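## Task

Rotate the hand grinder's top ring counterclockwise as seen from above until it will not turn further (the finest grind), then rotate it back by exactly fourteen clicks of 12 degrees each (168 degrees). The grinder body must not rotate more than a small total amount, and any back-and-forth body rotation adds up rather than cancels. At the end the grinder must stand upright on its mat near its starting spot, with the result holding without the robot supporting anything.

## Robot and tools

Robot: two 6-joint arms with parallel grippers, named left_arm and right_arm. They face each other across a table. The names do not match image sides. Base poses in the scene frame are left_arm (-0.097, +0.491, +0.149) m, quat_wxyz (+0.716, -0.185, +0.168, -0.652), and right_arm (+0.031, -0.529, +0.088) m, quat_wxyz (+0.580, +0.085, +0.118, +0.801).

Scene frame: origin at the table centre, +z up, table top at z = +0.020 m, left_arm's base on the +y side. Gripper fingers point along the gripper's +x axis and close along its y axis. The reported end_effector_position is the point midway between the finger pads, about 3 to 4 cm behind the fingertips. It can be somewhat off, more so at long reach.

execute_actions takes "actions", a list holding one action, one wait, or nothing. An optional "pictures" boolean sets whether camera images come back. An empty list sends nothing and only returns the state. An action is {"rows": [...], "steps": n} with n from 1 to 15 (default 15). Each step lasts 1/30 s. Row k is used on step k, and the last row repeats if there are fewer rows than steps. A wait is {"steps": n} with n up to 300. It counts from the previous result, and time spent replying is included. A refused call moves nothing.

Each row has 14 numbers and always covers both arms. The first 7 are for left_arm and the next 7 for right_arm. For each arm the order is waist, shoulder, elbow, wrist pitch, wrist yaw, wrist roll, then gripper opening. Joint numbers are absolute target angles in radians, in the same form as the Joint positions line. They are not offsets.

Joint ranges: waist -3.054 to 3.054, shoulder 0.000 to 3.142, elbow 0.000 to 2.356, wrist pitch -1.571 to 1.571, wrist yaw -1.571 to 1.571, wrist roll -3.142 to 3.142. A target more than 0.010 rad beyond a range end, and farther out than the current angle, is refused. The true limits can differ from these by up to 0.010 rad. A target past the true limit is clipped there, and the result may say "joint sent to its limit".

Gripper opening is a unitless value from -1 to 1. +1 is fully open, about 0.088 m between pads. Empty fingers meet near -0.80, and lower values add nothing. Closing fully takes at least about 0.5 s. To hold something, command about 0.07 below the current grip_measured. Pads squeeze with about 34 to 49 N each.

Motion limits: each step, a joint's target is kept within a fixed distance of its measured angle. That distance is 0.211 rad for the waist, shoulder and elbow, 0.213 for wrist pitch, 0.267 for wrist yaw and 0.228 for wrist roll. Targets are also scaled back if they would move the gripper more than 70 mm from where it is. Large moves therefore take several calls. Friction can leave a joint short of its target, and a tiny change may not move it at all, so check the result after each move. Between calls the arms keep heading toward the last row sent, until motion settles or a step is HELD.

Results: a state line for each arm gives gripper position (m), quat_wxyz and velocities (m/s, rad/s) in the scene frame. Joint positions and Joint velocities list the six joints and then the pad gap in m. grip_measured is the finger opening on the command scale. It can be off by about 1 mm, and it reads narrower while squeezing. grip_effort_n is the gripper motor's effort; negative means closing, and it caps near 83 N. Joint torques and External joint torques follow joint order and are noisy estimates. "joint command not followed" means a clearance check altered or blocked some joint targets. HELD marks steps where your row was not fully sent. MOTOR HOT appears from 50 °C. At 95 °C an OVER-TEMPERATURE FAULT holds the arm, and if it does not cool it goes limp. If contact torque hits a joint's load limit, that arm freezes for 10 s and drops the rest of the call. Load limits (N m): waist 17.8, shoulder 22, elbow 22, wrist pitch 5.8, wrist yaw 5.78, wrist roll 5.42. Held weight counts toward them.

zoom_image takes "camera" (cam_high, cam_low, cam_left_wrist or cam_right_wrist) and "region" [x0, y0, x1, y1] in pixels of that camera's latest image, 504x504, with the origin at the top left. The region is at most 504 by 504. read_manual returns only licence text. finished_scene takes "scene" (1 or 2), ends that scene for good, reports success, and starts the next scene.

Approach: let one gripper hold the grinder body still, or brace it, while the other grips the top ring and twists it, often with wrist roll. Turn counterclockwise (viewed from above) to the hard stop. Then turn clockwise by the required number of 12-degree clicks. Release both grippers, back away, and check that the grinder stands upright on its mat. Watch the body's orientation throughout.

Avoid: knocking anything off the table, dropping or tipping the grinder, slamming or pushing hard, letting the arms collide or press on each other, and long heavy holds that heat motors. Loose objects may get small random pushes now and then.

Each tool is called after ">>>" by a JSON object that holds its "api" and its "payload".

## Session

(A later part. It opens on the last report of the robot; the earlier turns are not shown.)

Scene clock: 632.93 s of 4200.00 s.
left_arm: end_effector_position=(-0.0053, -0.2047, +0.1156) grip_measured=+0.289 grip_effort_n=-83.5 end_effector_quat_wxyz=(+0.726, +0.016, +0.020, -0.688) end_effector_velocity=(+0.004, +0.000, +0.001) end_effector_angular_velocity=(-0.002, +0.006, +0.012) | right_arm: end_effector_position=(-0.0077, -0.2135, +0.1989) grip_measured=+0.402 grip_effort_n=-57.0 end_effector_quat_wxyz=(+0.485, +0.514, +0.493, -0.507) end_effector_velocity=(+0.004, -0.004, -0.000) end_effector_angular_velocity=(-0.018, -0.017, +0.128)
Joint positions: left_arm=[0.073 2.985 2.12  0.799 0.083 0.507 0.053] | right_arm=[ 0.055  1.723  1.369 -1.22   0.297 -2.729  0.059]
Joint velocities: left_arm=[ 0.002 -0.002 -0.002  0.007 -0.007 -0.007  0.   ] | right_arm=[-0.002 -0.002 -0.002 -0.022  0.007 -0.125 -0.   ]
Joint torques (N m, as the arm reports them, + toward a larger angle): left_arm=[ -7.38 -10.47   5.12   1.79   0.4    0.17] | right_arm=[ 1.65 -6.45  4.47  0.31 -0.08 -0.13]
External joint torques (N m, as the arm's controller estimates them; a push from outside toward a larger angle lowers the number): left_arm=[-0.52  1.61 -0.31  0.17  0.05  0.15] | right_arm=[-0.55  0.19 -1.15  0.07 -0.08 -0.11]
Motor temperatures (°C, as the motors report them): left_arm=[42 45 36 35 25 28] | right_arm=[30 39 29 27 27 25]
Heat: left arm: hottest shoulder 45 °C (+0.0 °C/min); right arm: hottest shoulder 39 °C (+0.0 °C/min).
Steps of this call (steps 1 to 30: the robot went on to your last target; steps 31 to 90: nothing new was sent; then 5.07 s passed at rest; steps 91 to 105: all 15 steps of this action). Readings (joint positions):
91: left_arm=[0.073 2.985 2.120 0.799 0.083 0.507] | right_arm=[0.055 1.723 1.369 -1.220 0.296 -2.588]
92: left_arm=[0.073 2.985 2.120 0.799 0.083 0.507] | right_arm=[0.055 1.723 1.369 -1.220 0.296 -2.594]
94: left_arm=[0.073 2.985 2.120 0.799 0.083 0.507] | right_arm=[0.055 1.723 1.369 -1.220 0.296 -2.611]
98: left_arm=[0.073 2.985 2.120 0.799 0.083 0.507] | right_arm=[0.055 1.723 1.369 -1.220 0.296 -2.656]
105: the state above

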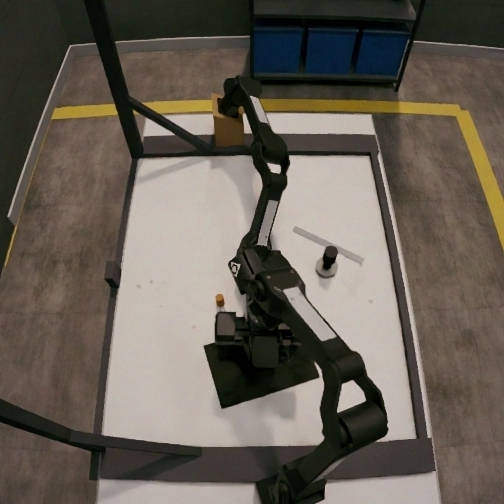

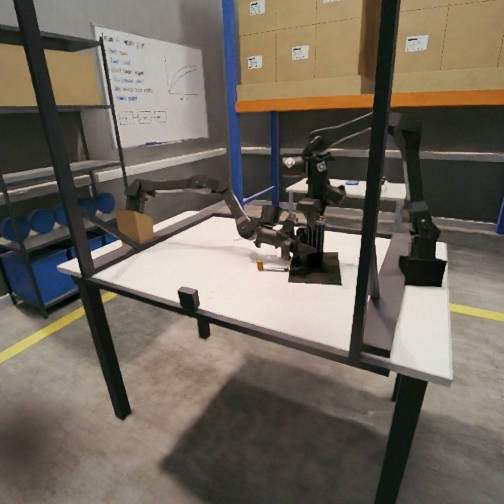

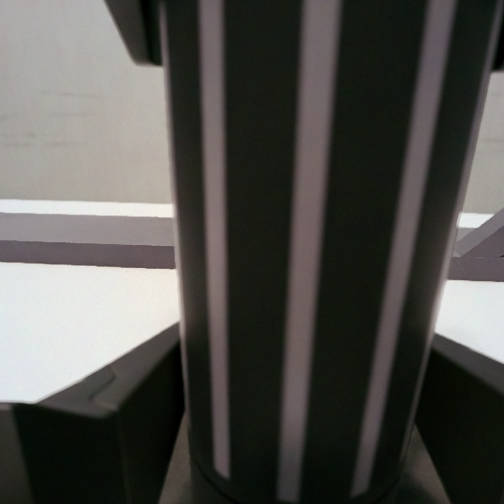

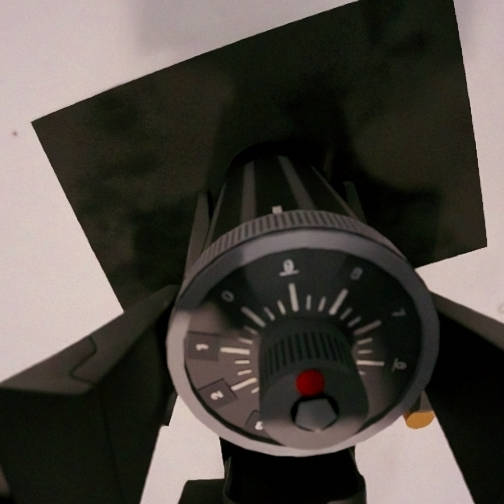

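>>> {"api": "execute_actions", "payload": {"actions": [{"rows": [[0.071,3.008,2.126,0.797,0.084,0.512,0.12,0.052,1.716,1.356,-1.218,0.296,-2.759,0.391],[0.071,3.008,2.126,0.797,0.084,0.512,0.12,0.052,1.716,1.356,-1.218,0.296,-2.772,0.391],[0.071,3.008,2.126,0.797,0.084,0.512,0.12,0.052,1.716,1.356,-1.218,0.296,-2.785,0.391],[0.071,3.008,2.126,0.797,0.084,0.512,0.12,0.052,1.716,1.356,-1.218,0.296,-2.798,0.391],[0.071,3.008,2.126,0.797,0.084,0.512,0.12,0.052,1.716,1.356,-1.218,0.296,-2.811,0.391],[0.071,3.008,2.126,0.797,0.084,0.512,0.12,0.052,1.716,1.356,-1.218,0.296,-2.824,0.391],[0.071,3.008,2.126,0.797,0.084,0.512,0.12,0.052,1.716,1.356,-1.218,0.296,-2.837,0.391],[0.071,3.008,2.126,0.797,0.084,0.512,0.12,0.052,1.716,1.356,-1.218,0.296,-2.85,0.391],[0.071,3.008,2.126,0.797,0.084,0.512,0.12,0.052,1.716,1.356,-1.218,0.296,-2.863,0.391],[0.071,3.008,2.126,0.797,0.084,0.512,0.12,0.052,1.716,1.356,-1.218,0.296,-2.876,0.391],[0.071,3.008,2.126,0.797,0.084,0.512,0.12,0.052,1.716,1.356,-1.218,0.296,-2.889,0.391],[0.071,3.008,2.126,0.797,0.084,0.512,0.12,0.052,1.716,1.356,-1.218,0.296,-2.902,0.391]], "steps": 15}]}}

Scene clock: 641.13 s of 4200.00 s.
left_arm: end_effector_position=(-0.0053, -0.2047, +0.1156) grip_measured=+0.289 grip_effort_n=-83.5 end_effector_quat_wxyz=(+0.726, +0.016, +0.020, -0.688) end_effector_velocity=(+0.001, -0.000, +0.002) end_effector_angular_velocity=(+0.004, +0.007, +0.003) | right_arm: end_effector_position=(-0.0075, -0.2135, +0.1989) grip_measured=+0.402 grip_effort_n=-57.0 end_effector_quat_wxyz=(+0.524, +0.475, +0.531, -0.467) end_effector_velocity=(+0.003, -0.001, -0.000) end_effector_angular_velocity=(-0.005, -0.012, +0.154)
Joint positions: left_arm=[0.073 2.985 2.12  0.799 0.083 0.507 0.053] | right_arm=[ 0.055  1.723  1.369 -1.22   0.298 -2.884  0.059]
Joint velocities: left_arm=[-0.002 -0.007 -0.002 -0.007 -0.007 -0.007 -0.   ] | right_arm=[-0.002 -0.002 -0.002 -0.007  0.007 -0.154  0.   ]
Joint torques (N m, as the arm reports them, + toward a larger angle): left_arm=[ -7.39 -10.48   5.05   1.79   0.39   0.16] | right_arm=[ 1.73 -6.67  4.37  0.33 -0.08 -0.03]
External joint torques (N m, as the arm's controller estimates them; a push from outside toward a larger angle lowers the number): left_arm=[-0.51  1.71 -0.44  0.16  0.05  0.15] | right_arm=[-0.48 -0.08 -1.21  0.1  -0.08 -0.02]
Motor temperatures (°C, as the motors report them): left_arm=[42 45 36 35 25 28] | right_arm=[30 39 29 27 27 25]
Heat: left arm: hottest shoulder 45 °C (+0.0 °C/min); right arm: hottest shoulder 39 °C (+0.0 °C/min).
Steps of this call (steps 1 to 30: the robot went on to your last target; steps 31 to 90: nothing new was sent; then 4.70 s passed at rest; steps 91 to 105: all 15 steps of this action). Readings (joint positions):
91: left_arm=[0.073 2.985 2.120 0.799 0.083 0.507] | right_arm=[0.055 1.723 1.369 -1.220 0.297 -2.743]
92: left_arm=[0.073 2.985 2.120 0.799 0.083 0.507] | right_arm=[0.055 1.723 1.369 -1.220 0.297 -2.749]
94: left_arm=[0.073 2.985 2.120 0.799 0.083 0.507] | right_arm=[0.055 1.723 1.369 -1.220 0.297 -2.766]
98: left_arm=[0.073 2.985 2.120 0.799 0.083 0.507] | right_arm=[0.055 1.723 1.369 -1.220 0.297 -2.811]
105: the state above

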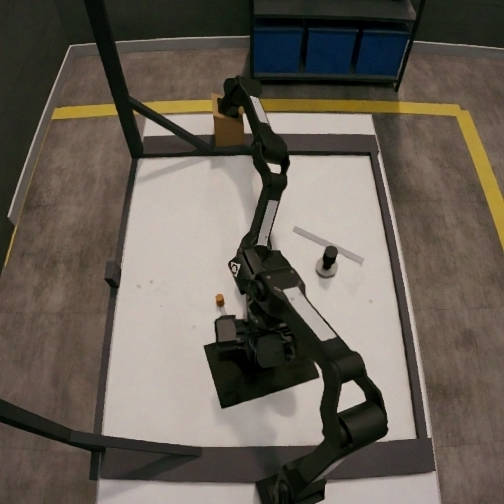

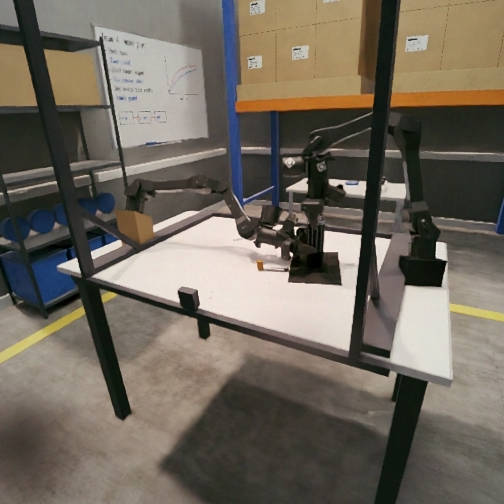

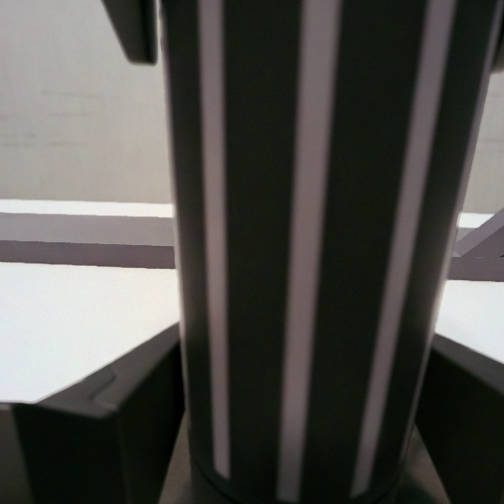

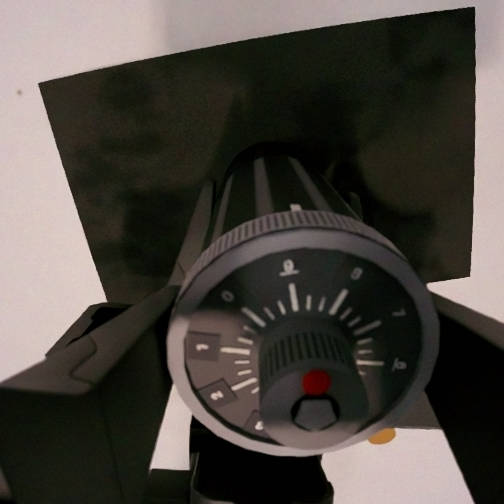

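>>> {"api": "execute_actions", "payload": {"actions": [{"rows": [[0.071,3.008,2.126,0.797,0.084,0.512,0.12,0.052,1.716,1.356,-1.218,0.296,-2.902,0.43],[0.071,3.008,2.126,0.797,0.084,0.512,0.12,0.052,1.716,1.356,-1.218,0.296,-2.902,0.48],[0.071,3.008,2.126,0.797,0.084,0.512,0.12,0.052,1.716,1.356,-1.218,0.296,-2.902,0.54],[0.071,3.008,2.126,0.797,0.084,0.512,0.12,0.052,1.716,1.356,-1.218,0.296,-2.902,0.6],[0.071,3.008,2.126,0.797,0.084,0.512,0.12,0.052,1.716,1.356,-1.218,0.296,-2.902,0.62],[0.071,3.008,2.126,0.797,0.084,0.512,0.12,0.052,1.716,1.356,-1.218,0.296,-2.902,0.62],[0.071,3.008,2.126,0.797,0.084,0.512,0.12,0.052,1.716,1.356,-1.218,0.296,-2.85,0.62],[0.071,3.008,2.126,0.797,0.084,0.512,0.12,0.052,1.716,1.356,-1.218,0.296,-2.75,0.62],[0.071,3.008,2.126,0.797,0.084,0.512,0.12,0.052,1.716,1.356,-1.218,0.296,-2.65,0.62],[0.071,3.008,2.126,0.797,0.084,0.512,0.12,0.052,1.716,1.356,-1.218,0.296,-2.55,0.62],[0.071,3.008,2.126,0.797,0.084,0.512,0.12,0.052,1.716,1.356,-1.218,0.296,-2.45,0.62],[0.071,3.008,2.126,0.797,0.084,0.512,0.12,0.052,1.716,1.356,-1.218,0.296,-2.35,0.62],[0.071,3.008,2.126,0.797,0.084,0.512,0.12,0.052,1.716,1.356,-1.218,0.296,-2.25,0.62],[0.071,3.008,2.126,0.797,0.084,0.512,0.12,0.052,1.716,1.356,-1.218,0.296,-2.15,0.62],[0.071,3.008,2.126,0.797,0.084,0.512,0.12,0.052,1.716,1.356,-1.218,0.296,-2.05,0.62]], "steps": 15}]}}

Scene clock: 654.33 s of 4200.00 s.
left_arm: end_effector_position=(-0.0054, -0.2047, +0.1155) grip_measured=+0.289 grip_effort_n=-83.5 end_effector_quat_wxyz=(+0.725, +0.017, +0.020, -0.688) end_effector_velocity=(-0.001, +0.000, -0.004) end_effector_angular_velocity=(+0.028, +0.010, +0.007) | right_arm: end_effector_position=(-0.0076, -0.2133, +0.1991) grip_measured=+0.613 grip_effort_n=17.9 end_effector_quat_wxyz=(+0.411, +0.576, +0.420, -0.569) end_effector_velocity=(-0.000, +0.001, +0.001) end_effector_angular_velocity=(+0.007, +0.038, -1.727)
Joint positions: left_arm=[0.073 2.985 2.12  0.799 0.084 0.508 0.053] | right_arm=[ 0.055  1.722  1.369 -1.219  0.297 -2.456  0.069]
Joint velocities: left_arm=[-0.002 -0.002 -0.002 -0.022 -0.022 -0.007  0.   ] | right_arm=[-0.002 -0.007 -0.002  0.007 -0.007  1.722  0.002]
Joint torques (N m, as the arm reports them, + toward a larger angle): left_arm=[ -7.36 -10.52   5.1    1.82   0.39   0.12] | right_arm=[ 1.7  -6.8   4.64  0.27 -0.09  0.12]
External joint torques (N m, as the arm's controller estimates them; a push from outside toward a larger angle lowers the number): left_arm=[-0.39  1.52 -0.3   0.22  0.04  0.11] | right_arm=[-0.53 -0.13 -1.04  0.   -0.06  0.12]
Motor temperatures (°C, as the motors report them): left_arm=[43 46 36 35 25 28] | right_arm=[30 39 29 27 27 25]
Heat: left arm: hottest shoulder 46 °C (+1.0 °C/min); right arm: hottest shoulder 39 °C (+0.0 °C/min).
Steps of this call (steps 1 to 30: the robot went on to your last target; steps 31 to 90: nothing new was sent; then 9.70 s passed at rest; steps 91 to 105: all 15 steps of this action). Readings (joint positions):
91: left_arm=[0.074 2.985 2.120 0.799 0.083 0.507] | right_arm=[0.055 1.723 1.369 -1.220 0.298 -2.898]
92: left_arm=[0.074 2.985 2.120 0.799 0.083 0.507] | right_arm=[0.055 1.723 1.369 -1.220 0.298 -2.899]
94: left_arm=[0.073 2.985 2.120 0.799 0.084 0.508] | right_arm=[0.055 1.723 1.369 -1.220 0.297 -2.899]
98: left_arm=[0.073 2.985 2.120 0.799 0.084 0.508] | right_arm=[0.055 1.722 1.369 -1.219 0.297 -2.863]
105: the state above

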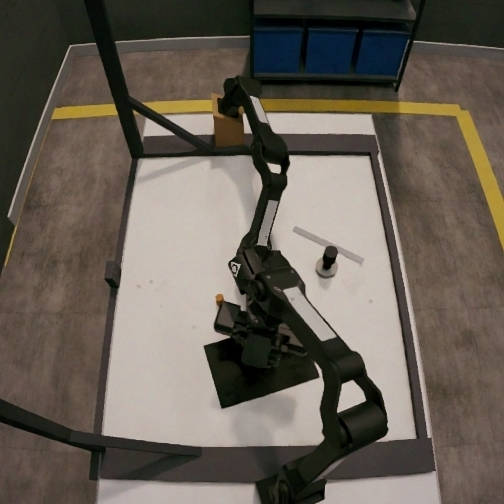

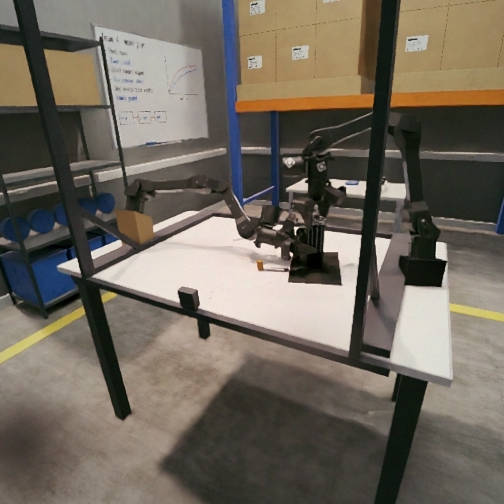

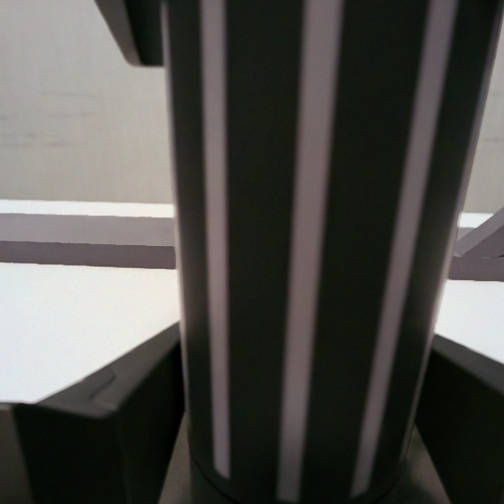

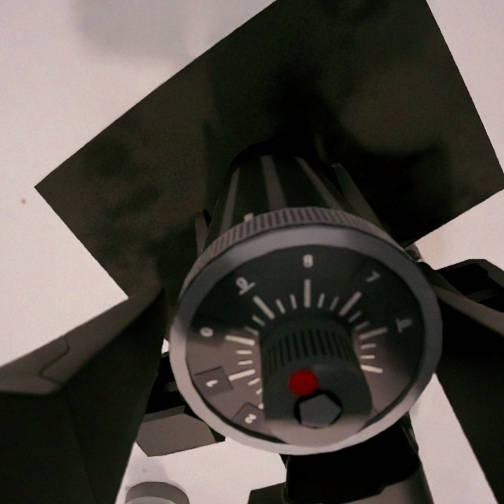

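>>> {"api": "execute_actions", "payload": {"actions": [{"rows": [[0.071,3.008,2.126,0.797,0.084,0.512,0.12,0.052,1.716,1.356,-1.218,0.296,0.15,0.62]], "steps": 15}], "pictures": false}}

>>> {"api": "execute_actions", "payload": {"actions": [{"steps": 30}]}}

Scene clock: 659.27 s of 4200.00 s.
left_arm: end_effector_position=(-0.0054, -0.2047, +0.1155) grip_measured=+0.289 grip_effort_n=-83.5 end_effector_quat_wxyz=(+0.725, +0.017, +0.020, -0.688) end_effector_velocity=(-0.001, +0.000, -0.001) end_effector_angular_velocity=(+0.008, +0.008, +0.001) | right_arm: end_effector_position=(-0.0076, -0.2133, +0.1991) grip_measured=+0.617 grip_effort_n=17.0 end_effector_quat_wxyz=(+0.012, -0.707, +0.001, +0.707) end_effector_velocity=(-0.002, +0.000, +0.000) end_effector_angular_velocity=(+0.004, +0.036, -1.721)
Joint positions: left_arm=[0.073 2.985 2.12  0.799 0.084 0.508 0.053] | right_arm=[ 0.055  1.722  1.369 -1.219  0.297 -1.183  0.069]
Joint velocities: left_arm=[-0.002 -0.002 -0.002 -0.007 -0.007 -0.007 -0.   ] | right_arm=[ 0.002 -0.002 -0.002  0.007 -0.007  1.722 -0.   ]
Joint torques (N m, as the arm reports them, + toward a larger angle): left_arm=[ -7.36 -10.51   5.1    1.82   0.38   0.13] | right_arm=[ 1.88 -6.58  4.51  0.31 -0.12  0.1 ]
External joint torques (N m, as the arm's controller estimates them; a push from outside toward a larger angle lowers the number): left_arm=[-0.36  1.47 -0.27  0.23  0.03  0.11] | right_arm=[-0.43  0.12 -1.2  -0.02 -0.06  0.1 ]
Motor temperatures (°C, as the motors report them): left_arm=[43 46 36 35 25 28] | right_arm=[30 39 29 27 27 25]
Heat: left arm: hottest shoulder 46 °C (+1.0 °C/min); right arm: hottest shoulder 39 °C (+0.0 °C/min).
Steps of this call (steps 1 to 30: the robot went on to your last target; steps 31 to 90: nothing new was sent; then 1.43 s passed at rest; steps 91 to 105: all 15 steps of this action). Readings (joint positions):
91: left_arm=[0.073 2.985 2.120 0.799 0.084 0.508] | right_arm=[0.055 1.722 1.369 -1.219 0.297 -2.010]
92: left_arm=[0.073 2.985 2.120 0.799 0.084 0.508] | right_arm=[0.055 1.722 1.369 -1.219 0.297 -1.948]
94: left_arm=[0.073 2.985 2.120 0.799 0.084 0.508] | right_arm=[0.055 1.722 1.369 -1.219 0.297 -1.830]
98: left_arm=[0.073 2.985 2.120 0.799 0.084 0.508] | right_arm=[0.055 1.722 1.369 -1.219 0.297 -1.594]
105: the state above

Scene clock: 660.27 s of 4200.00 s.
left_arm: end_effector_position=(-0.0054, -0.2047, +0.1155) grip_measured=+0.289 grip_effort_n=-83.5 end_effector_quat_wxyz=(+0.725, +0.017, +0.020, -0.688) end_effector_velocity=(-0.003, +0.000, -0.003) end_effector_angular_velocity=(+0.013, +0.009, -0.001) | right_arm: end_effector_position=(-0.0076, -0.2133, +0.1991) grip_measured=+0.617 grip_effort_n=15.6 end_effector_quat_wxyz=(+0.444, -0.550, +0.435, +0.557) end_effector_velocity=(+0.000, -0.001, +0.001) end_effector_angular_velocity=(-0.006, +0.007, -0.053)
Joint positions: left_arm=[0.073 2.985 2.12  0.799 0.084 0.508 0.053] | right_arm=[ 0.055  1.722  1.369 -1.219  0.297  0.14   0.069]
Joint velocities: left_arm=[-0.002  0.002 -0.002 -0.007 -0.007 -0.007 -0.   ] | right_arm=[-0.002 -0.002  0.002 -0.007 -0.007  0.051 -0.   ]
Joint torques (N m, as the arm reports them, + toward a larger angle): left_arm=[ -7.37 -10.5    5.16   1.81   0.38   0.12] | right_arm=[ 1.75 -6.6   4.66  0.34 -0.06  0.12]
External joint torques (N m, as the arm's controller estimates them; a push from outside toward a larger angle lowers the number): left_arm=[-0.28  1.53 -0.24  0.2   0.02  0.11] | right_arm=[-0.52  0.14 -1.09 -0.04 -0.06  0.11]
Motor temperatures (°C, as the motors report them): left_arm=[43 46 36 35 25 28] | right_arm=[30 39 29 27 27 25]
Heat: left arm: hottest shoulder 46 °C (+1.0 °C/min); right arm: hottest shoulder 39 °C (+0.0 °C/min).
Steps of this call (steps 1 to 30: the robot went on to your last target). Readings (joint positions):
1: left_arm=[0.073 2.985 2.120 0.799 0.084 0.508] | right_arm=[0.055 1.722 1.369 -1.219 0.297 -1.124]
2: left_arm=[0.073 2.985 2.120 0.799 0.084 0.508] | right_arm=[0.055 1.722 1.369 -1.219 0.297 -1.065]
4: left_arm=[0.073 2.985 2.120 0.799 0.084 0.508] | right_arm=[0.055 1.722 1.369 -1.219 0.297 -0.948]
8: left_arm=[0.073 2.985 2.120 0.799 0.084 0.508] | right_arm=[0.055 1.722 1.369 -1.219 0.297 -0.714]
30: the state above

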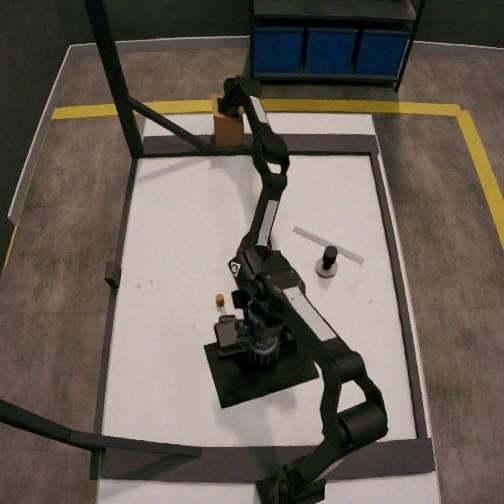

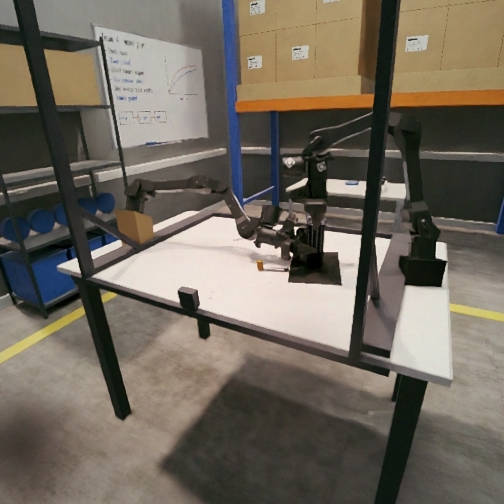

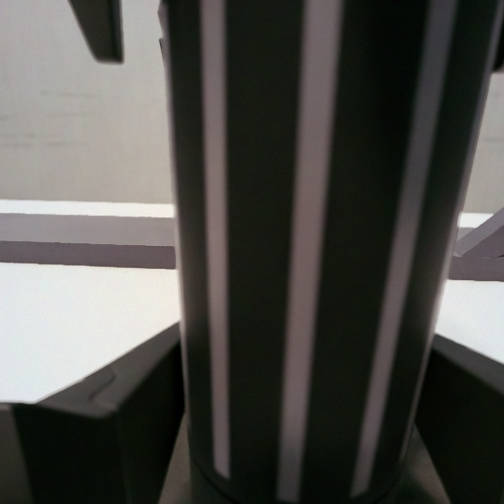

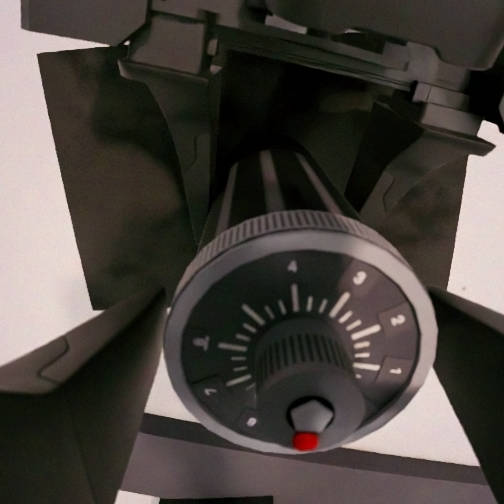

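Close.

>>> {"api": "execute_actions", "payload": {"actions": [{"rows": [[0.071,3.008,2.126,0.797,0.084,0.512,0.12,0.052,1.716,1.356,-1.218,0.296,0.15,0.58],[0.071,3.008,2.126,0.797,0.084,0.512,0.12,0.052,1.716,1.356,-1.218,0.296,0.15,0.54],[0.071,3.008,2.126,0.797,0.084,0.512,0.12,0.052,1.716,1.356,-1.218,0.296,0.15,0.50],[0.071,3.008,2.126,0.797,0.084,0.512,0.12,0.052,1.716,1.356,-1.218,0.296,0.15,0.47],[0.071,3.008,2.126,0.797,0.084,0.512,0.12,0.052,1.716,1.356,-1.218,0.296,0.15,0.45],[0.071,3.008,2.126,0.797,0.084,0.512,0.12,0.052,1.716,1.356,-1.218,0.296,0.15,0.44],[0.071,3.008,2.126,0.797,0.084,0.512,0.12,0.052,1.716,1.356,-1.218,0.296,0.15,0.43],[0.071,3.008,2.126,0.797,0.084,0.512,0.12,0.052,1.716,1.356,-1.218,0.296,0.15,0.42],[0.071,3.008,2.126,0.797,0.084,0.512,0.12,0.052,1.716,1.356,-1.218,0.296,0.15,0.41],[0.071,3.008,2.126,0.797,0.084,0.512,0.12,0.052,1.716,1.356,-1.218,0.296,0.15,0.40],[0.071,3.008,2.126,0.797,0.084,0.512,0.12,0.052,1.716,1.356,-1.218,0.296,0.15,0.395],[0.071,3.008,2.126,0.797,0.084,0.512,0.12,0.052,1.716,1.356,-1.218,0.296,0.15,0.391]], "steps": 15}], "pictures": false}}

>>> {"api": "execute_actions", "payload": {"actions": [{"rows": [[0.071,3.008,2.126,0.797,0.084,0.512,0.12,0.052,1.716,1.356,-1.218,0.296,0.15,0.391],[0.071,3.008,2.126,0.797,0.084,0.512,0.12,0.052,1.716,1.356,-1.218,0.296,0.15,0.391],[0.071,3.008,2.126,0.797,0.084,0.512,0.12,0.052,1.716,1.356,-1.218,0.296,0.135,0.391],[0.071,3.008,2.126,0.797,0.084,0.512,0.12,0.052,1.716,1.356,-1.218,0.296,0.12,0.391],[0.071,3.008,2.126,0.797,0.084,0.512,0.12,0.052,1.716,1.356,-1.218,0.296,0.105,0.391],[0.071,3.008,2.126,0.797,0.084,0.512,0.12,0.052,1.716,1.356,-1.218,0.296,0.09,0.391],[0.071,3.008,2.126,0.797,0.084,0.512,0.12,0.052,1.716,1.356,-1.218,0.296,0.075,0.391],[0.071,3.008,2.126,0.797,0.084,0.512,0.12,0.052,1.716,1.356,-1.218,0.296,0.06,0.391],[0.071,3.008,2.126,0.797,0.084,0.512,0.12,0.052,1.716,1.356,-1.218,0.296,0.045,0.391],[0.071,3.008,2.126,0.797,0.084,0.512,0.12,0.052,1.716,1.356,-1.218,0.296,0.03,0.391],[0.071,3.008,2.126,0.797,0.084,0.512,0.12,0.052,1.716,1.356,-1.218,0.296,0.015,0.391],[0.071,3.008,2.126,0.797,0.084,0.512,0.12,0.052,1.716,1.356,-1.218,0.296,0.0,0.391],[0.071,3.008,2.126,0.797,0.084,0.512,0.12,0.052,1.716,1.356,-1.218,0.296,-0.015,0.391],[0.071,3.008,2.126,0.797,0.084,0.512,0.12,0.052,1.716,1.356,-1.218,0.296,-0.03,0.391]], "steps": 15}]}}

Scene clock: 677.60 s of 4200.00 s.
left_arm: end_effector_position=(-0.0053, -0.2047, +0.1155) grip_measured=+0.289 grip_effort_n=-83.5 end_effector_quat_wxyz=(+0.725, +0.017, +0.020, -0.688) end_effector_velocity=(+0.001, -0.000, +0.002) end_effector_angular_velocity=(-0.004, +0.006, +0.008) | right_arm: end_effector_position=(-0.0079, -0.2134, +0.1991) grip_measured=+0.411 grip_effort_n=-61.6 end_effector_quat_wxyz=(+0.445, -0.549, +0.438, +0.556) end_effector_velocity=(+0.002, -0.005, +0.000) end_effector_angular_velocity=(-0.016, -0.014, +0.016)
Joint positions: left_arm=[0.073 2.985 2.12  0.799 0.083 0.508 0.053] | right_arm=[ 0.055  1.722  1.369 -1.219  0.295  0.146  0.059]
Joint velocities: left_arm=[-0.002 -0.002 -0.002  0.007 -0.007 -0.007 -0.   ] | right_arm=[ 0.002 -0.002 -0.002 -0.022  0.007 -0.007 -0.003]
Joint torques (N m, as the arm reports them, + toward a larger angle): left_arm=[ -7.39 -10.51   5.09   1.81   0.38   0.13] | right_arm=[ 1.69 -6.7   4.49  0.37  0.03  0.12]
External joint torques (N m, as the arm's controller estimates them; a push from outside toward a larger angle lowers the number): left_arm=[-0.39  1.56 -0.34  0.2   0.03  0.12] | right_arm=[-0.59  0.05 -1.23  0.01  0.03  0.12]
Motor temperatures (°C, as the motors report them): left_arm=[43 46 36 35 25 28] | right_arm=[30 39 29 27 27 25]
Heat: left arm: hottest shoulder 46 °C (+1.0 °C/min); right arm: hottest shoulder 39 °C (+0.0 °C/min).
Steps of this call (steps 1 to 15: the robot went on to your last target; steps 16 to 90: nothing new was sent; then 13.83 s passed at rest; steps 91 to 105: all 15 steps of this action). Readings (joint positions):
91: left_arm=[0.073 2.985 2.120 0.799 0.084 0.508] | right_arm=[0.055 1.722 1.369 -1.219 0.297 0.146]
92: left_arm=[0.073 2.985 2.120 0.799 0.084 0.508] | right_arm=[0.055 1.722 1.369 -1.219 0.297 0.146]
94: left_arm=[0.073 2.985 2.120 0.799 0.084 0.508] | right_arm=[0.055 1.722 1.369 -1.219 0.297 0.146]
98: left_arm=[0.073 2.985 2.120 0.799 0.084 0.508] | right_arm=[0.055 1.722 1.369 -1.219 0.297 0.146]
105: the state above

Scene clock: 678.10 s of 4200.00 s.
left_arm: end_effector_position=(-0.0053, -0.2047, +0.1155) grip_measured=+0.289 grip_effort_n=-83.5 end_effector_quat_wxyz=(+0.725, +0.017, +0.020, -0.688) end_effector_velocity=(-0.003, +0.000, -0.003) end_effector_angular_velocity=(+0.021, +0.010, -0.006) | right_arm: end_effector_position=(-0.0080, -0.2134, +0.1991) grip_measured=+0.405 grip_effort_n=-72.3 end_effector_quat_wxyz=(+0.405, -0.579, +0.397, +0.586) end_effector_velocity=(+0.002, -0.005, -0.000) end_effector_angular_velocity=(-0.022, -0.006, +0.348)
Joint positions: left_arm=[0.073 2.985 2.12  0.799 0.083 0.508 0.053] | right_arm=[ 0.055  1.722  1.369 -1.219  0.295  0.004  0.059]
Joint velocities: left_arm=[-0.002 -0.002 -0.002 -0.022 -0.007 -0.007 -0.   ] | right_arm=[-0.002 -0.002 -0.002 -0.022 -0.007 -0.344 -0.   ]
Joint torques (N m, as the arm reports them, + toward a larger angle): left_arm=[ -7.34 -10.51   5.08   1.8    0.39   0.12] | right_arm=[ 1.57 -6.76  4.67  0.37  0.01 -0.06]
External joint torques (N m, as the arm's controller estimates them; a push from outside toward a larger angle lowers the number): left_arm=[-0.32  1.52 -0.32  0.2   0.04  0.11] | right_arm=[-0.67 -0.03 -1.04  0.01  0.01 -0.06]
Motor temperatures (°C, as the motors report them): left_arm=[43 46 36 35 25 28] | right_arm=[30 39 29 27 27 25]
Heat: left arm: hottest shoulder 46 °C (+1.0 °C/min); right arm: hottest shoulder 39 °C (+0.0 °C/min).
Steps of this call (steps 1 to 15: all 15 steps of this action). Readings (joint positions):
1: left_arm=[0.073 2.985 2.120 0.799 0.083 0.508] | right_arm=[0.055 1.722 1.369 -1.219 0.295 0.146]
2: left_arm=[0.073 2.985 2.120 0.799 0.083 0.508] | right_arm=[0.055 1.722 1.369 -1.219 0.295 0.146]
4: left_arm=[0.073 2.985 2.120 0.799 0.083 0.508] | right_arm=[0.055 1.722 1.369 -1.219 0.295 0.143]
8: left_arm=[0.073 2.985 2.120 0.799 0.083 0.508] | right_arm=[0.055 1.722 1.369 -1.219 0.295 0.101]
15: the state above

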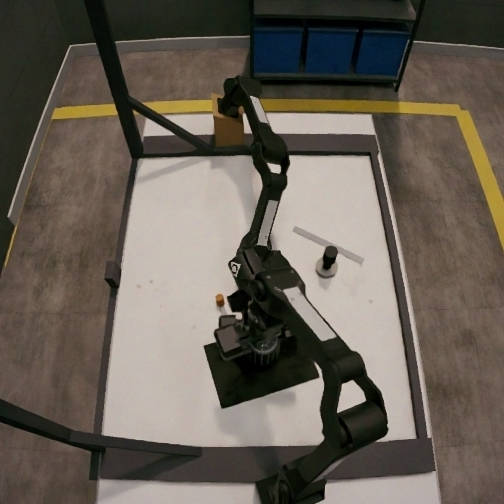

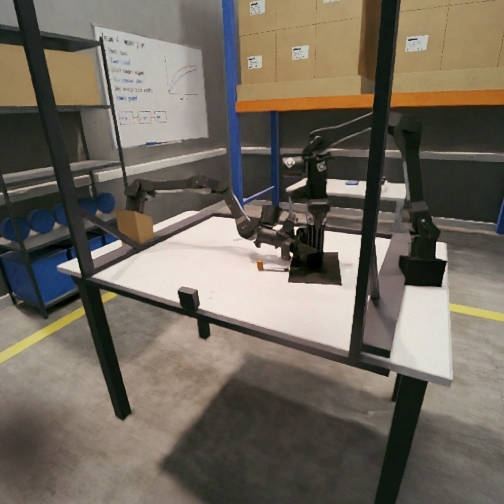

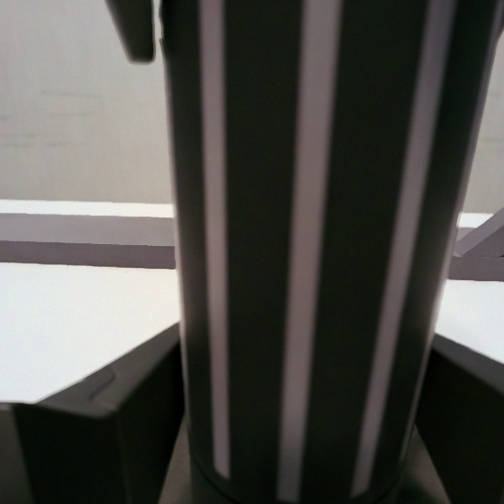

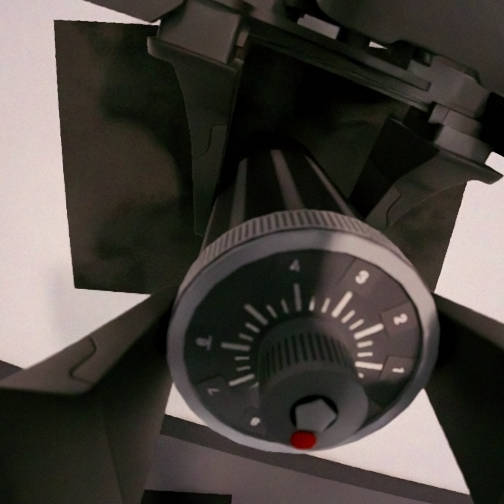

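>>> {"api": "execute_actions", "payload": {"actions": [{"rows": [[0.071,3.008,2.126,0.797,0.084,0.512,0.12,0.052,1.716,1.356,-1.218,0.296,-0.045,0.394],[0.071,3.008,2.126,0.797,0.084,0.512,0.12,0.052,1.716,1.356,-1.218,0.296,-0.06,0.394],[0.071,3.008,2.126,0.797,0.084,0.512,0.12,0.052,1.716,1.356,-1.218,0.296,-0.075,0.394],[0.071,3.008,2.126,0.797,0.084,0.512,0.12,0.052,1.716,1.356,-1.218,0.296,-0.09,0.394],[0.071,3.008,2.126,0.797,0.084,0.512,0.12,0.052,1.716,1.356,-1.218,0.296,-0.105,0.394],[0.071,3.008,2.126,0.797,0.084,0.512,0.12,0.052,1.716,1.356,-1.218,0.296,-0.12,0.394]], "steps": 15}], "pictures": false}}

Scene clock: 685.60 s of 4200.00 s.
left_arm: end_effector_position=(-0.0053, -0.2047, +0.1155) grip_measured=+0.289 grip_effort_n=-83.5 end_effector_quat_wxyz=(+0.725, +0.017, +0.020, -0.688) end_effector_velocity=(-0.003, -0.000, +0.001) end_effector_angular_velocity=(+0.001, +0.008, -0.012) | right_arm: end_effector_position=(-0.0079, -0.2134, +0.1991) grip_measured=+0.405 grip_effort_n=-56.5 end_effector_quat_wxyz=(+0.370, -0.602, +0.362, +0.608) end_effector_velocity=(-0.004, -0.005, -0.001) end_effector_angular_velocity=(-0.025, +0.029, +0.053)
Joint positions: left_arm=[0.073 2.985 2.12  0.799 0.083 0.508 0.053] | right_arm=[ 0.055  1.722  1.369 -1.219  0.296 -0.113  0.059]
Joint velocities: left_arm=[-0.002 -0.002 -0.002 -0.007  0.007 -0.007 -0.   ] | right_arm=[-0.002 -0.002 -0.007 -0.007 -0.037 -0.051 -0.   ]
Joint torques (N m, as the arm reports them, + toward a larger angle): left_arm=[ -7.41 -10.49   5.13   1.82   0.4    0.13] | right_arm=[ 1.63 -6.71  4.62  0.36 -0.01 -0.16]
External joint torques (N m, as the arm's controller estimates them; a push from outside toward a larger angle lowers the number): left_arm=[-0.4   1.54 -0.27  0.21  0.04  0.12] | right_arm=[-0.64 -0.01 -1.04  0.02  0.01 -0.16]
Motor temperatures (°C, as the motors report them): left_arm=[43 46 36 35 25 28] | right_arm=[30 39 29 27 27 25]
Heat: left arm: hottest shoulder 46 °C (+1.0 °C/min); right arm: hottest shoulder 39 °C (+0.0 °C/min).
Steps of this call (steps 1 to 30: the robot went on to your last target; steps 31 to 90: nothing new was sent; then 4.00 s passed at rest; steps 91 to 105: all 15 steps of this action). Readings (joint positions):
91: left_arm=[0.073 2.985 2.120 0.799 0.083 0.508] | right_arm=[0.055 1.722 1.369 -1.219 0.295 -0.029]
92: left_arm=[0.073 2.985 2.120 0.799 0.083 0.508] | right_arm=[0.055 1.722 1.369 -1.219 0.295 -0.036]
94: left_arm=[0.073 2.985 2.120 0.799 0.083 0.508] | right_arm=[0.055 1.722 1.369 -1.219 0.295 -0.056]
98: left_arm=[0.073 2.985 2.120 0.799 0.083 0.508] | right_arm=[0.055 1.722 1.369 -1.219 0.296 -0.097]
105: the state above

>>> {"api": "execute_actions", "payload": {"actions": [{"rows": [[0.071,3.008,2.126,0.797,0.084,0.512,0.12,0.052,1.716,1.356,-1.218,0.296,-0.16,0.394],[0.071,3.008,2.126,0.797,0.084,0.512,0.12,0.052,1.716,1.356,-1.218,0.296,-0.20,0.394],[0.071,3.008,2.126,0.797,0.084,0.512,0.12,0.052,1.716,1.356,-1.218,0.296,-0.24,0.394],[0.071,3.008,2.126,0.797,0.084,0.512,0.12,0.052,1.716,1.356,-1.218,0.296,-0.28,0.394],[0.071,3.008,2.126,0.797,0.084,0.512,0.12,0.052,1.716,1.356,-1.218,0.296,-0.325,0.394]], "steps": 15}], "pictures": false}}

>>> {"api": "execute_actions", "payload": {"actions": [{"rows": [[0.071,3.008,2.126,0.797,0.084,0.512,0.12,0.052,1.716,1.356,-1.218,0.296,-0.37,0.394],[0.071,3.008,2.126,0.797,0.084,0.512,0.12,0.052,1.716,1.356,-1.218,0.296,-0.41,0.394],[0.071,3.008,2.126,0.797,0.084,0.512,0.12,0.052,1.716,1.356,-1.218,0.296,-0.45,0.394],[0.071,3.008,2.126,0.797,0.084,0.512,0.12,0.052,1.716,1.356,-1.218,0.296,-0.49,0.394],[0.071,3.008,2.126,0.797,0.084,0.512,0.12,0.052,1.716,1.356,-1.218,0.296,-0.535,0.394]], "steps": 15}]}}

Scene clock: 693.07 s of 4200.00 s.
left_arm: end_effector_position=(-0.0053, -0.2047, +0.1155) grip_measured=+0.289 grip_effort_n=-83.5 end_effector_quat_wxyz=(+0.725, +0.017, +0.020, -0.688) end_effector_velocity=(-0.003, -0.000, +0.001) end_effector_angular_velocity=(+0.001, +0.008, -0.012) | right_arm: end_effector_position=(-0.0078, -0.2133, +0.1991) grip_measured=+0.405 grip_effort_n=-56.5 end_effector_quat_wxyz=(+0.308, -0.636, +0.298, +0.642) end_effector_velocity=(-0.000, -0.001, -0.000) end_effector_angular_velocity=(-0.010, +0.003, +0.037)
Joint positions: left_arm=[0.073 2.985 2.12  0.799 0.083 0.508 0.053] | right_arm=[ 0.055  1.722  1.369 -1.219  0.297 -0.316  0.059]
Joint velocities: left_arm=[-0.002 -0.002 -0.002 -0.007  0.007 -0.007 -0.   ] | right_arm=[-0.002  0.002  0.002 -0.007 -0.007 -0.037 -0.   ]
Joint torques (N m, as the arm reports them, + toward a larger angle): left_arm=[ -7.38 -10.5    5.13   1.82   0.4    0.14] | right_arm=[ 1.72 -6.74  4.63  0.3  -0.06 -0.11]
External joint torques (N m, as the arm's controller estimates them; a push from outside toward a larger angle lowers the number): left_arm=[-0.5   1.53 -0.27  0.22  0.05  0.13] | right_arm=[-0.53 -0.02 -1.09 -0.05 -0.04 -0.11]
Motor temperatures (°C, as the motors report them): left_arm=[43 46 36 35 25 28] | right_arm=[30 39 29 27 27 25]
Heat: left arm: hottest shoulder 46 °C (+1.0 °C/min); right arm: hottest shoulder 39 °C (+0.0 °C/min).
Steps of this call (steps 1 to 15: the robot went on to your last target; steps 16 to 90: nothing new was sent; then 3.97 s passed at rest; steps 91 to 105: all 15 steps of this action). Readings (joint positions):
91: left_arm=[0.073 2.985 2.120 0.799 0.083 0.508] | right_arm=[0.055 1.722 1.369 -1.219 0.296 -0.123]
92: left_arm=[0.073 2.985 2.120 0.799 0.083 0.508] | right_arm=[0.055 1.722 1.369 -1.219 0.296 -0.140]
94: left_arm=[0.073 2.985 2.120 0.799 0.083 0.508] | right_arm=[0.055 1.722 1.369 -1.219 0.296 -0.194]
98: left_arm=[0.073 2.985 2.120 0.799 0.083 0.508] | right_arm=[0.055 1.722 1.369 -1.219 0.296 -0.285]
105: the state above

Scene clock: 693.57 s of 4200.00 s.
left_arm: end_effector_position=(-0.0053, -0.2047, +0.1155) grip_measured=+0.289 grip_effort_n=-83.5 end_effector_quat_wxyz=(+0.725, +0.017, +0.020, -0.688) end_effector_velocity=(-0.004, -0.000, +0.001) end_effector_angular_velocity=(+0.006, +0.008, -0.003) | right_arm: end_effector_position=(-0.0078, -0.2132, +0.1991) grip_measured=+0.405 grip_effort_n=-56.5 end_effector_quat_wxyz=(+0.239, -0.665, +0.229, +0.669) end_effector_velocity=(+0.000, -0.001, +0.001) end_effector_angular_velocity=(-0.005, +0.005, +0.050)
Joint positions: left_arm=[0.073 2.985 2.12  0.799 0.083 0.508 0.053] | right_arm=[ 0.055  1.722  1.369 -1.219  0.297 -0.526  0.059]
Joint velocities: left_arm=[-0.007 -0.002 -0.002 -0.007 -0.007 -0.007 -0.   ] | right_arm=[-0.002 -0.002  0.002 -0.007 -0.007 -0.051  0.   ]
Joint torques (N m, as the arm reports them, + toward a larger angle): left_arm=[ -7.39 -10.48   5.1    1.82   0.4    0.13] | right_arm=[ 1.6  -6.89  4.57  0.31 -0.08 -0.16]
External joint torques (N m, as the arm's controller estimates them; a push from outside toward a larger angle lowers the number): left_arm=[-0.4   1.49 -0.27  0.23  0.04  0.12] | right_arm=[-0.65 -0.13 -1.2  -0.06 -0.05 -0.16]
Motor temperatures (°C, as the motors report them): left_arm=[43 46 36 35 25 28] | right_arm=[30 39 29 27 27 25]
Heat: left arm: hottest shoulder 46 °C (+1.0 °C/min); right arm: hottest shoulder 39 °C (+0.0 °C/min).
Steps of this call (steps 1 to 15: all 15 steps of this action). Readings (joint positions):
1: left_arm=[0.073 2.985 2.120 0.799 0.083 0.508] | right_arm=[0.055 1.722 1.369 -1.219 0.297 -0.326]
2: left_arm=[0.073 2.985 2.120 0.799 0.083 0.508] | right_arm=[0.055 1.722 1.369 -1.219 0.297 -0.346]
4: left_arm=[0.073 2.985 2.120 0.799 0.083 0.508] | right_arm=[0.055 1.722 1.369 -1.219 0.297 -0.401]
8: left_arm=[0.073 2.985 2.120 0.799 0.083 0.508] | right_arm=[0.055 1.722 1.369 -1.219 0.297 -0.494]
15: the state above

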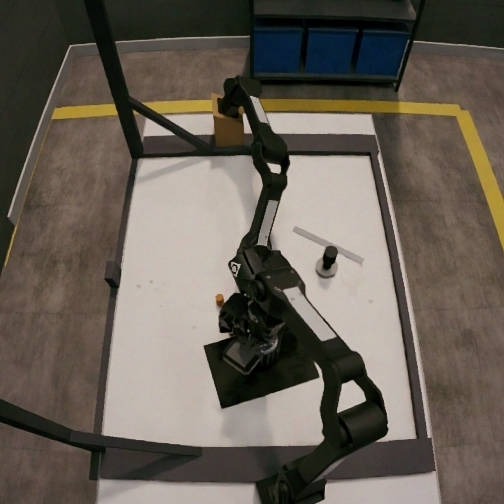

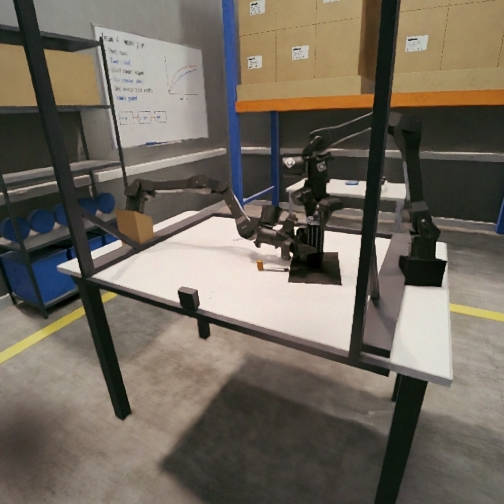

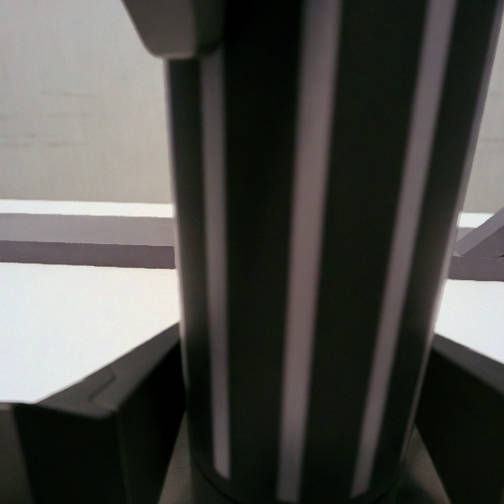

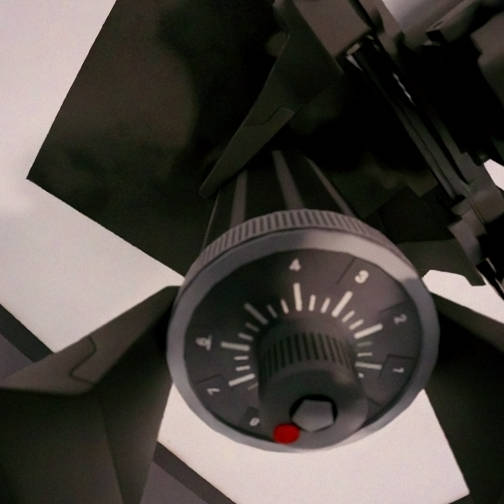

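>>> {"api": "execute_actions", "payload": {"actions": [{"rows": [[0.071,3.008,2.126,0.797,0.084,0.512,0.12,0.052,1.716,1.356,-1.218,0.296,-0.59,0.394],[0.071,3.008,2.126,0.797,0.084,0.512,0.12,0.052,1.716,1.356,-1.218,0.296,-0.64,0.394],[0.071,3.008,2.126,0.797,0.084,0.512,0.12,0.052,1.716,1.356,-1.218,0.296,-0.69,0.394],[0.071,3.008,2.126,0.797,0.084,0.512,0.12,0.052,1.716,1.356,-1.218,0.296,-0.745,0.394]], "steps": 15}], "pictures": false}}

Scene clock: 698.87 s of 4200.00 s.
left_arm: end_effector_position=(-0.0053, -0.2047, +0.1155) grip_measured=+0.289 grip_effort_n=-83.5 end_effector_quat_wxyz=(+0.725, +0.017, +0.020, -0.688) end_effector_velocity=(+0.002, +0.000, -0.002) end_effector_angular_velocity=(+0.011, -0.006, +0.005) | right_arm: end_effector_position=(-0.0078, -0.2131, +0.1991) grip_measured=+0.405 grip_effort_n=-56.5 end_effector_quat_wxyz=(+0.168, -0.686, +0.157, +0.690) end_effector_velocity=(+0.003, +0.003, +0.001) end_effector_angular_velocity=(+0.012, -0.004, +0.026)
Joint positions: left_arm=[0.073 2.985 2.12  0.799 0.083 0.508 0.053] | right_arm=[ 0.055  1.722  1.369 -1.218  0.297 -0.737  0.059]
Joint velocities: left_arm=[ 0.002 -0.002 -0.002 -0.007 -0.007  0.007 -0.   ] | right_arm=[-0.007 -0.002  0.002  0.007  0.007 -0.037 -0.   ]
Joint torques (N m, as the arm reports them, + toward a larger angle): left_arm=[ -7.35 -10.46   5.12   1.83   0.39   0.13] | right_arm=[ 1.63 -6.53  4.57  0.23 -0.11 -0.14]
External joint torques (N m, as the arm's controller estimates them; a push from outside toward a larger angle lowers the number): left_arm=[-0.45  1.61 -0.31  0.22  0.04  0.12] | right_arm=[-0.58  0.22 -1.21 -0.14 -0.07 -0.14]
Motor temperatures (°C, as the motors report them): left_arm=[43 46 36 35 25 28] | right_arm=[30 39 29 27 27 25]
Heat: left arm: hottest shoulder 46 °C (+1.0 °C/min); right arm: hottest shoulder 39 °C (+0.0 °C/min).
Steps of this call (steps 1 to 15: the robot went on to your last target; steps 16 to 90: nothing new was sent; then 1.80 s passed at rest; steps 91 to 105: all 15 steps of this action). Readings (joint positions):
91: left_arm=[0.073 2.985 2.120 0.799 0.083 0.508] | right_arm=[0.055 1.722 1.369 -1.219 0.297 -0.542]
92: left_arm=[0.073 2.985 2.120 0.799 0.083 0.508] | right_arm=[0.055 1.722 1.369 -1.219 0.297 -0.566]
94: left_arm=[0.073 2.985 2.120 0.799 0.083 0.508] | right_arm=[0.055 1.722 1.369 -1.218 0.297 -0.633]
98: left_arm=[0.073 2.985 2.120 0.799 0.083 0.508] | right_arm=[0.055 1.722 1.369 -1.218 0.297 -0.711]
105: the state above

>>> {"api": "execute_actions", "payload": {"actions": [{"rows": [[0.071,3.008,2.126,0.797,0.084,0.512,0.12,0.052,1.716,1.356,-1.218,0.296,-0.80,0.394],[0.071,3.008,2.126,0.797,0.084,0.512,0.12,0.052,1.716,1.356,-1.218,0.296,-0.85,0.394],[0.071,3.008,2.126,0.797,0.084,0.512,0.12,0.052,1.716,1.356,-1.218,0.296,-0.90,0.394],[0.071,3.008,2.126,0.797,0.084,0.512,0.12,0.052,1.716,1.356,-1.218,0.296,-0.955,0.394]], "steps": 15}], "pictures": false}}

Scene clock: 702.10 s of 4200.00 s.
left_arm: end_effector_position=(-0.0053, -0.2047, +0.1156) grip_measured=+0.289 grip_effort_n=-83.5 end_effector_quat_wxyz=(+0.726, +0.017, +0.020, -0.688) end_effector_velocity=(+0.002, -0.001, +0.000) end_effector_angular_velocity=(+0.011, +0.007, +0.016) | right_arm: end_effector_position=(-0.0079, -0.2131, +0.1991) grip_measured=+0.405 grip_effort_n=-56.5 end_effector_quat_wxyz=(+0.095, -0.700, +0.084, +0.703) end_effector_velocity=(+0.002, -0.006, -0.001) end_effector_angular_velocity=(-0.027, -0.003, +0.042)
Joint positions: left_arm=[0.073 2.985 2.12  0.799 0.083 0.508 0.053] | right_arm=[ 0.055  1.722  1.369 -1.218  0.297 -0.947  0.059]
Joint velocities: left_arm=[-0.002 -0.002  0.002 -0.007 -0.022 -0.007 -0.   ] | right_arm=[-0.002 -0.002 -0.007 -0.022 -0.007 -0.037  0.   ]
Joint torques (N m, as the arm reports them, + toward a larger angle): left_arm=[ -7.35 -10.52   5.1    1.81   0.39   0.13] | right_arm=[ 1.63 -6.61  4.46  0.23 -0.12 -0.08]
External joint torques (N m, as the arm's controller estimates them; a push from outside toward a larger angle lowers the number): left_arm=[-0.37  1.56 -0.34  0.2   0.04  0.12] | right_arm=[-0.59  0.15 -1.25 -0.09 -0.07 -0.08]
Motor temperatures (°C, as the motors report them): left_arm=[43 46 36 35 25 28] | right_arm=[30 39 29 27 27 25]
Heat: left arm: hottest shoulder 46 °C (+1.0 °C/min); right arm: hottest shoulder 39 °C (+0.0 °C/min).
Steps of this call (steps 1 to 15: the robot went on to your last target; steps 16 to 82: nothing new was sent; steps 83 to 97: all 15 steps of this action). Readings (joint positions):
83: left_arm=[0.073 2.985 2.120 0.799 0.083 0.508] | right_arm=[0.055 1.722 1.369 -1.218 0.297 -0.753]
84: left_arm=[0.073 2.985 2.120 0.799 0.083 0.508] | right_arm=[0.055 1.722 1.369 -1.218 0.297 -0.776]
86: left_arm=[0.073 2.985 2.120 0.799 0.083 0.508] | right_arm=[0.055 1.722 1.369 -1.218 0.297 -0.844]
90: left_arm=[0.073 2.985 2.120 0.799 0.083 0.508] | right_arm=[0.055 1.722 1.369 -1.218 0.297 -0.921]
97: the state above

>>> {"api": "execute_actions", "payload": {"actions": [{"rows": [[0.071,3.008,2.126,0.797,0.084,0.512,0.12,0.052,1.716,1.356,-1.218,0.296,-1.01,0.394],[0.071,3.008,2.126,0.797,0.084,0.512,0.12,0.052,1.716,1.356,-1.218,0.296,-1.06,0.394],[0.071,3.008,2.126,0.797,0.084,0.512,0.12,0.052,1.716,1.356,-1.218,0.296,-1.11,0.394],[0.071,3.008,2.126,0.797,0.084,0.512,0.12,0.052,1.716,1.356,-1.218,0.296,-1.165,0.394]], "steps": 15}], "pictures": false}}

Scene clock: 706.63 s of 4200.00 s.
left_arm: end_effector_position=(-0.0053, -0.2047, +0.1156) grip_measured=+0.289 grip_effort_n=-83.5 end_effector_quat_wxyz=(+0.726, +0.017, +0.020, -0.688) end_effector_velocity=(-0.003, +0.000, -0.003) end_effector_angular_velocity=(+0.021, +0.010, -0.006) | right_arm: end_effector_position=(-0.0079, -0.2130, +0.1991) grip_measured=+0.405 grip_effort_n=-57.0 end_effector_quat_wxyz=(+0.022, -0.706, +0.010, +0.708) end_effector_velocity=(-0.001, +0.001, -0.000) end_effector_angular_velocity=(+0.003, +0.008, +0.047)
Joint positions: left_arm=[0.073 2.985 2.12  0.799 0.083 0.508 0.053] | right_arm=[ 0.055  1.722  1.369 -1.217  0.297 -1.157  0.059]
Joint velocities: left_arm=[-0.002 -0.002 -0.002 -0.022 -0.007 -0.007  0.   ] | right_arm=[-0.002 -0.002 -0.002  0.007 -0.007 -0.051 -0.   ]
Joint torques (N m, as the arm reports them, + toward a larger angle): left_arm=[ -7.37 -10.53   5.11   1.78   0.4    0.14] | right_arm=[ 1.66 -6.69  4.44  0.17 -0.12 -0.14]
External joint torques (N m, as the arm's controller estimates them; a push from outside toward a larger angle lowers the number): left_arm=[-0.37  1.56 -0.32  0.18  0.05  0.13] | right_arm=[-0.58  0.01 -1.25 -0.15 -0.06 -0.14]
Motor temperatures (°C, as the motors report them): left_arm=[43 46 36 35 25 28] | right_arm=[30 39 29 27 27 25]
Heat: left arm: hottest shoulder 46 °C (+0.0 °C/min); right arm: hottest shoulder 39 °C (+0.0 °C/min).
Steps of this call (steps 1 to 15: the robot went on to your last target; steps 16 to 90: nothing new was sent; then 1.03 s passed at rest; steps 91 to 105: all 15 steps of this action). Readings (joint positions):
91: left_arm=[0.073 2.985 2.120 0.799 0.083 0.508] | right_arm=[0.055 1.722 1.369 -1.218 0.297 -0.962]
92: left_arm=[0.073 2.985 2.120 0.799 0.083 0.508] | right_arm=[0.055 1.722 1.369 -1.217 0.297 -0.984]
94: left_arm=[0.073 2.985 2.120 0.799 0.083 0.508] | right_arm=[0.055 1.722 1.369 -1.217 0.297 -1.052]
98: left_arm=[0.073 2.985 2.120 0.799 0.083 0.508] | right_arm=[0.055 1.722 1.369 -1.217 0.297 -1.130]
105: the state above


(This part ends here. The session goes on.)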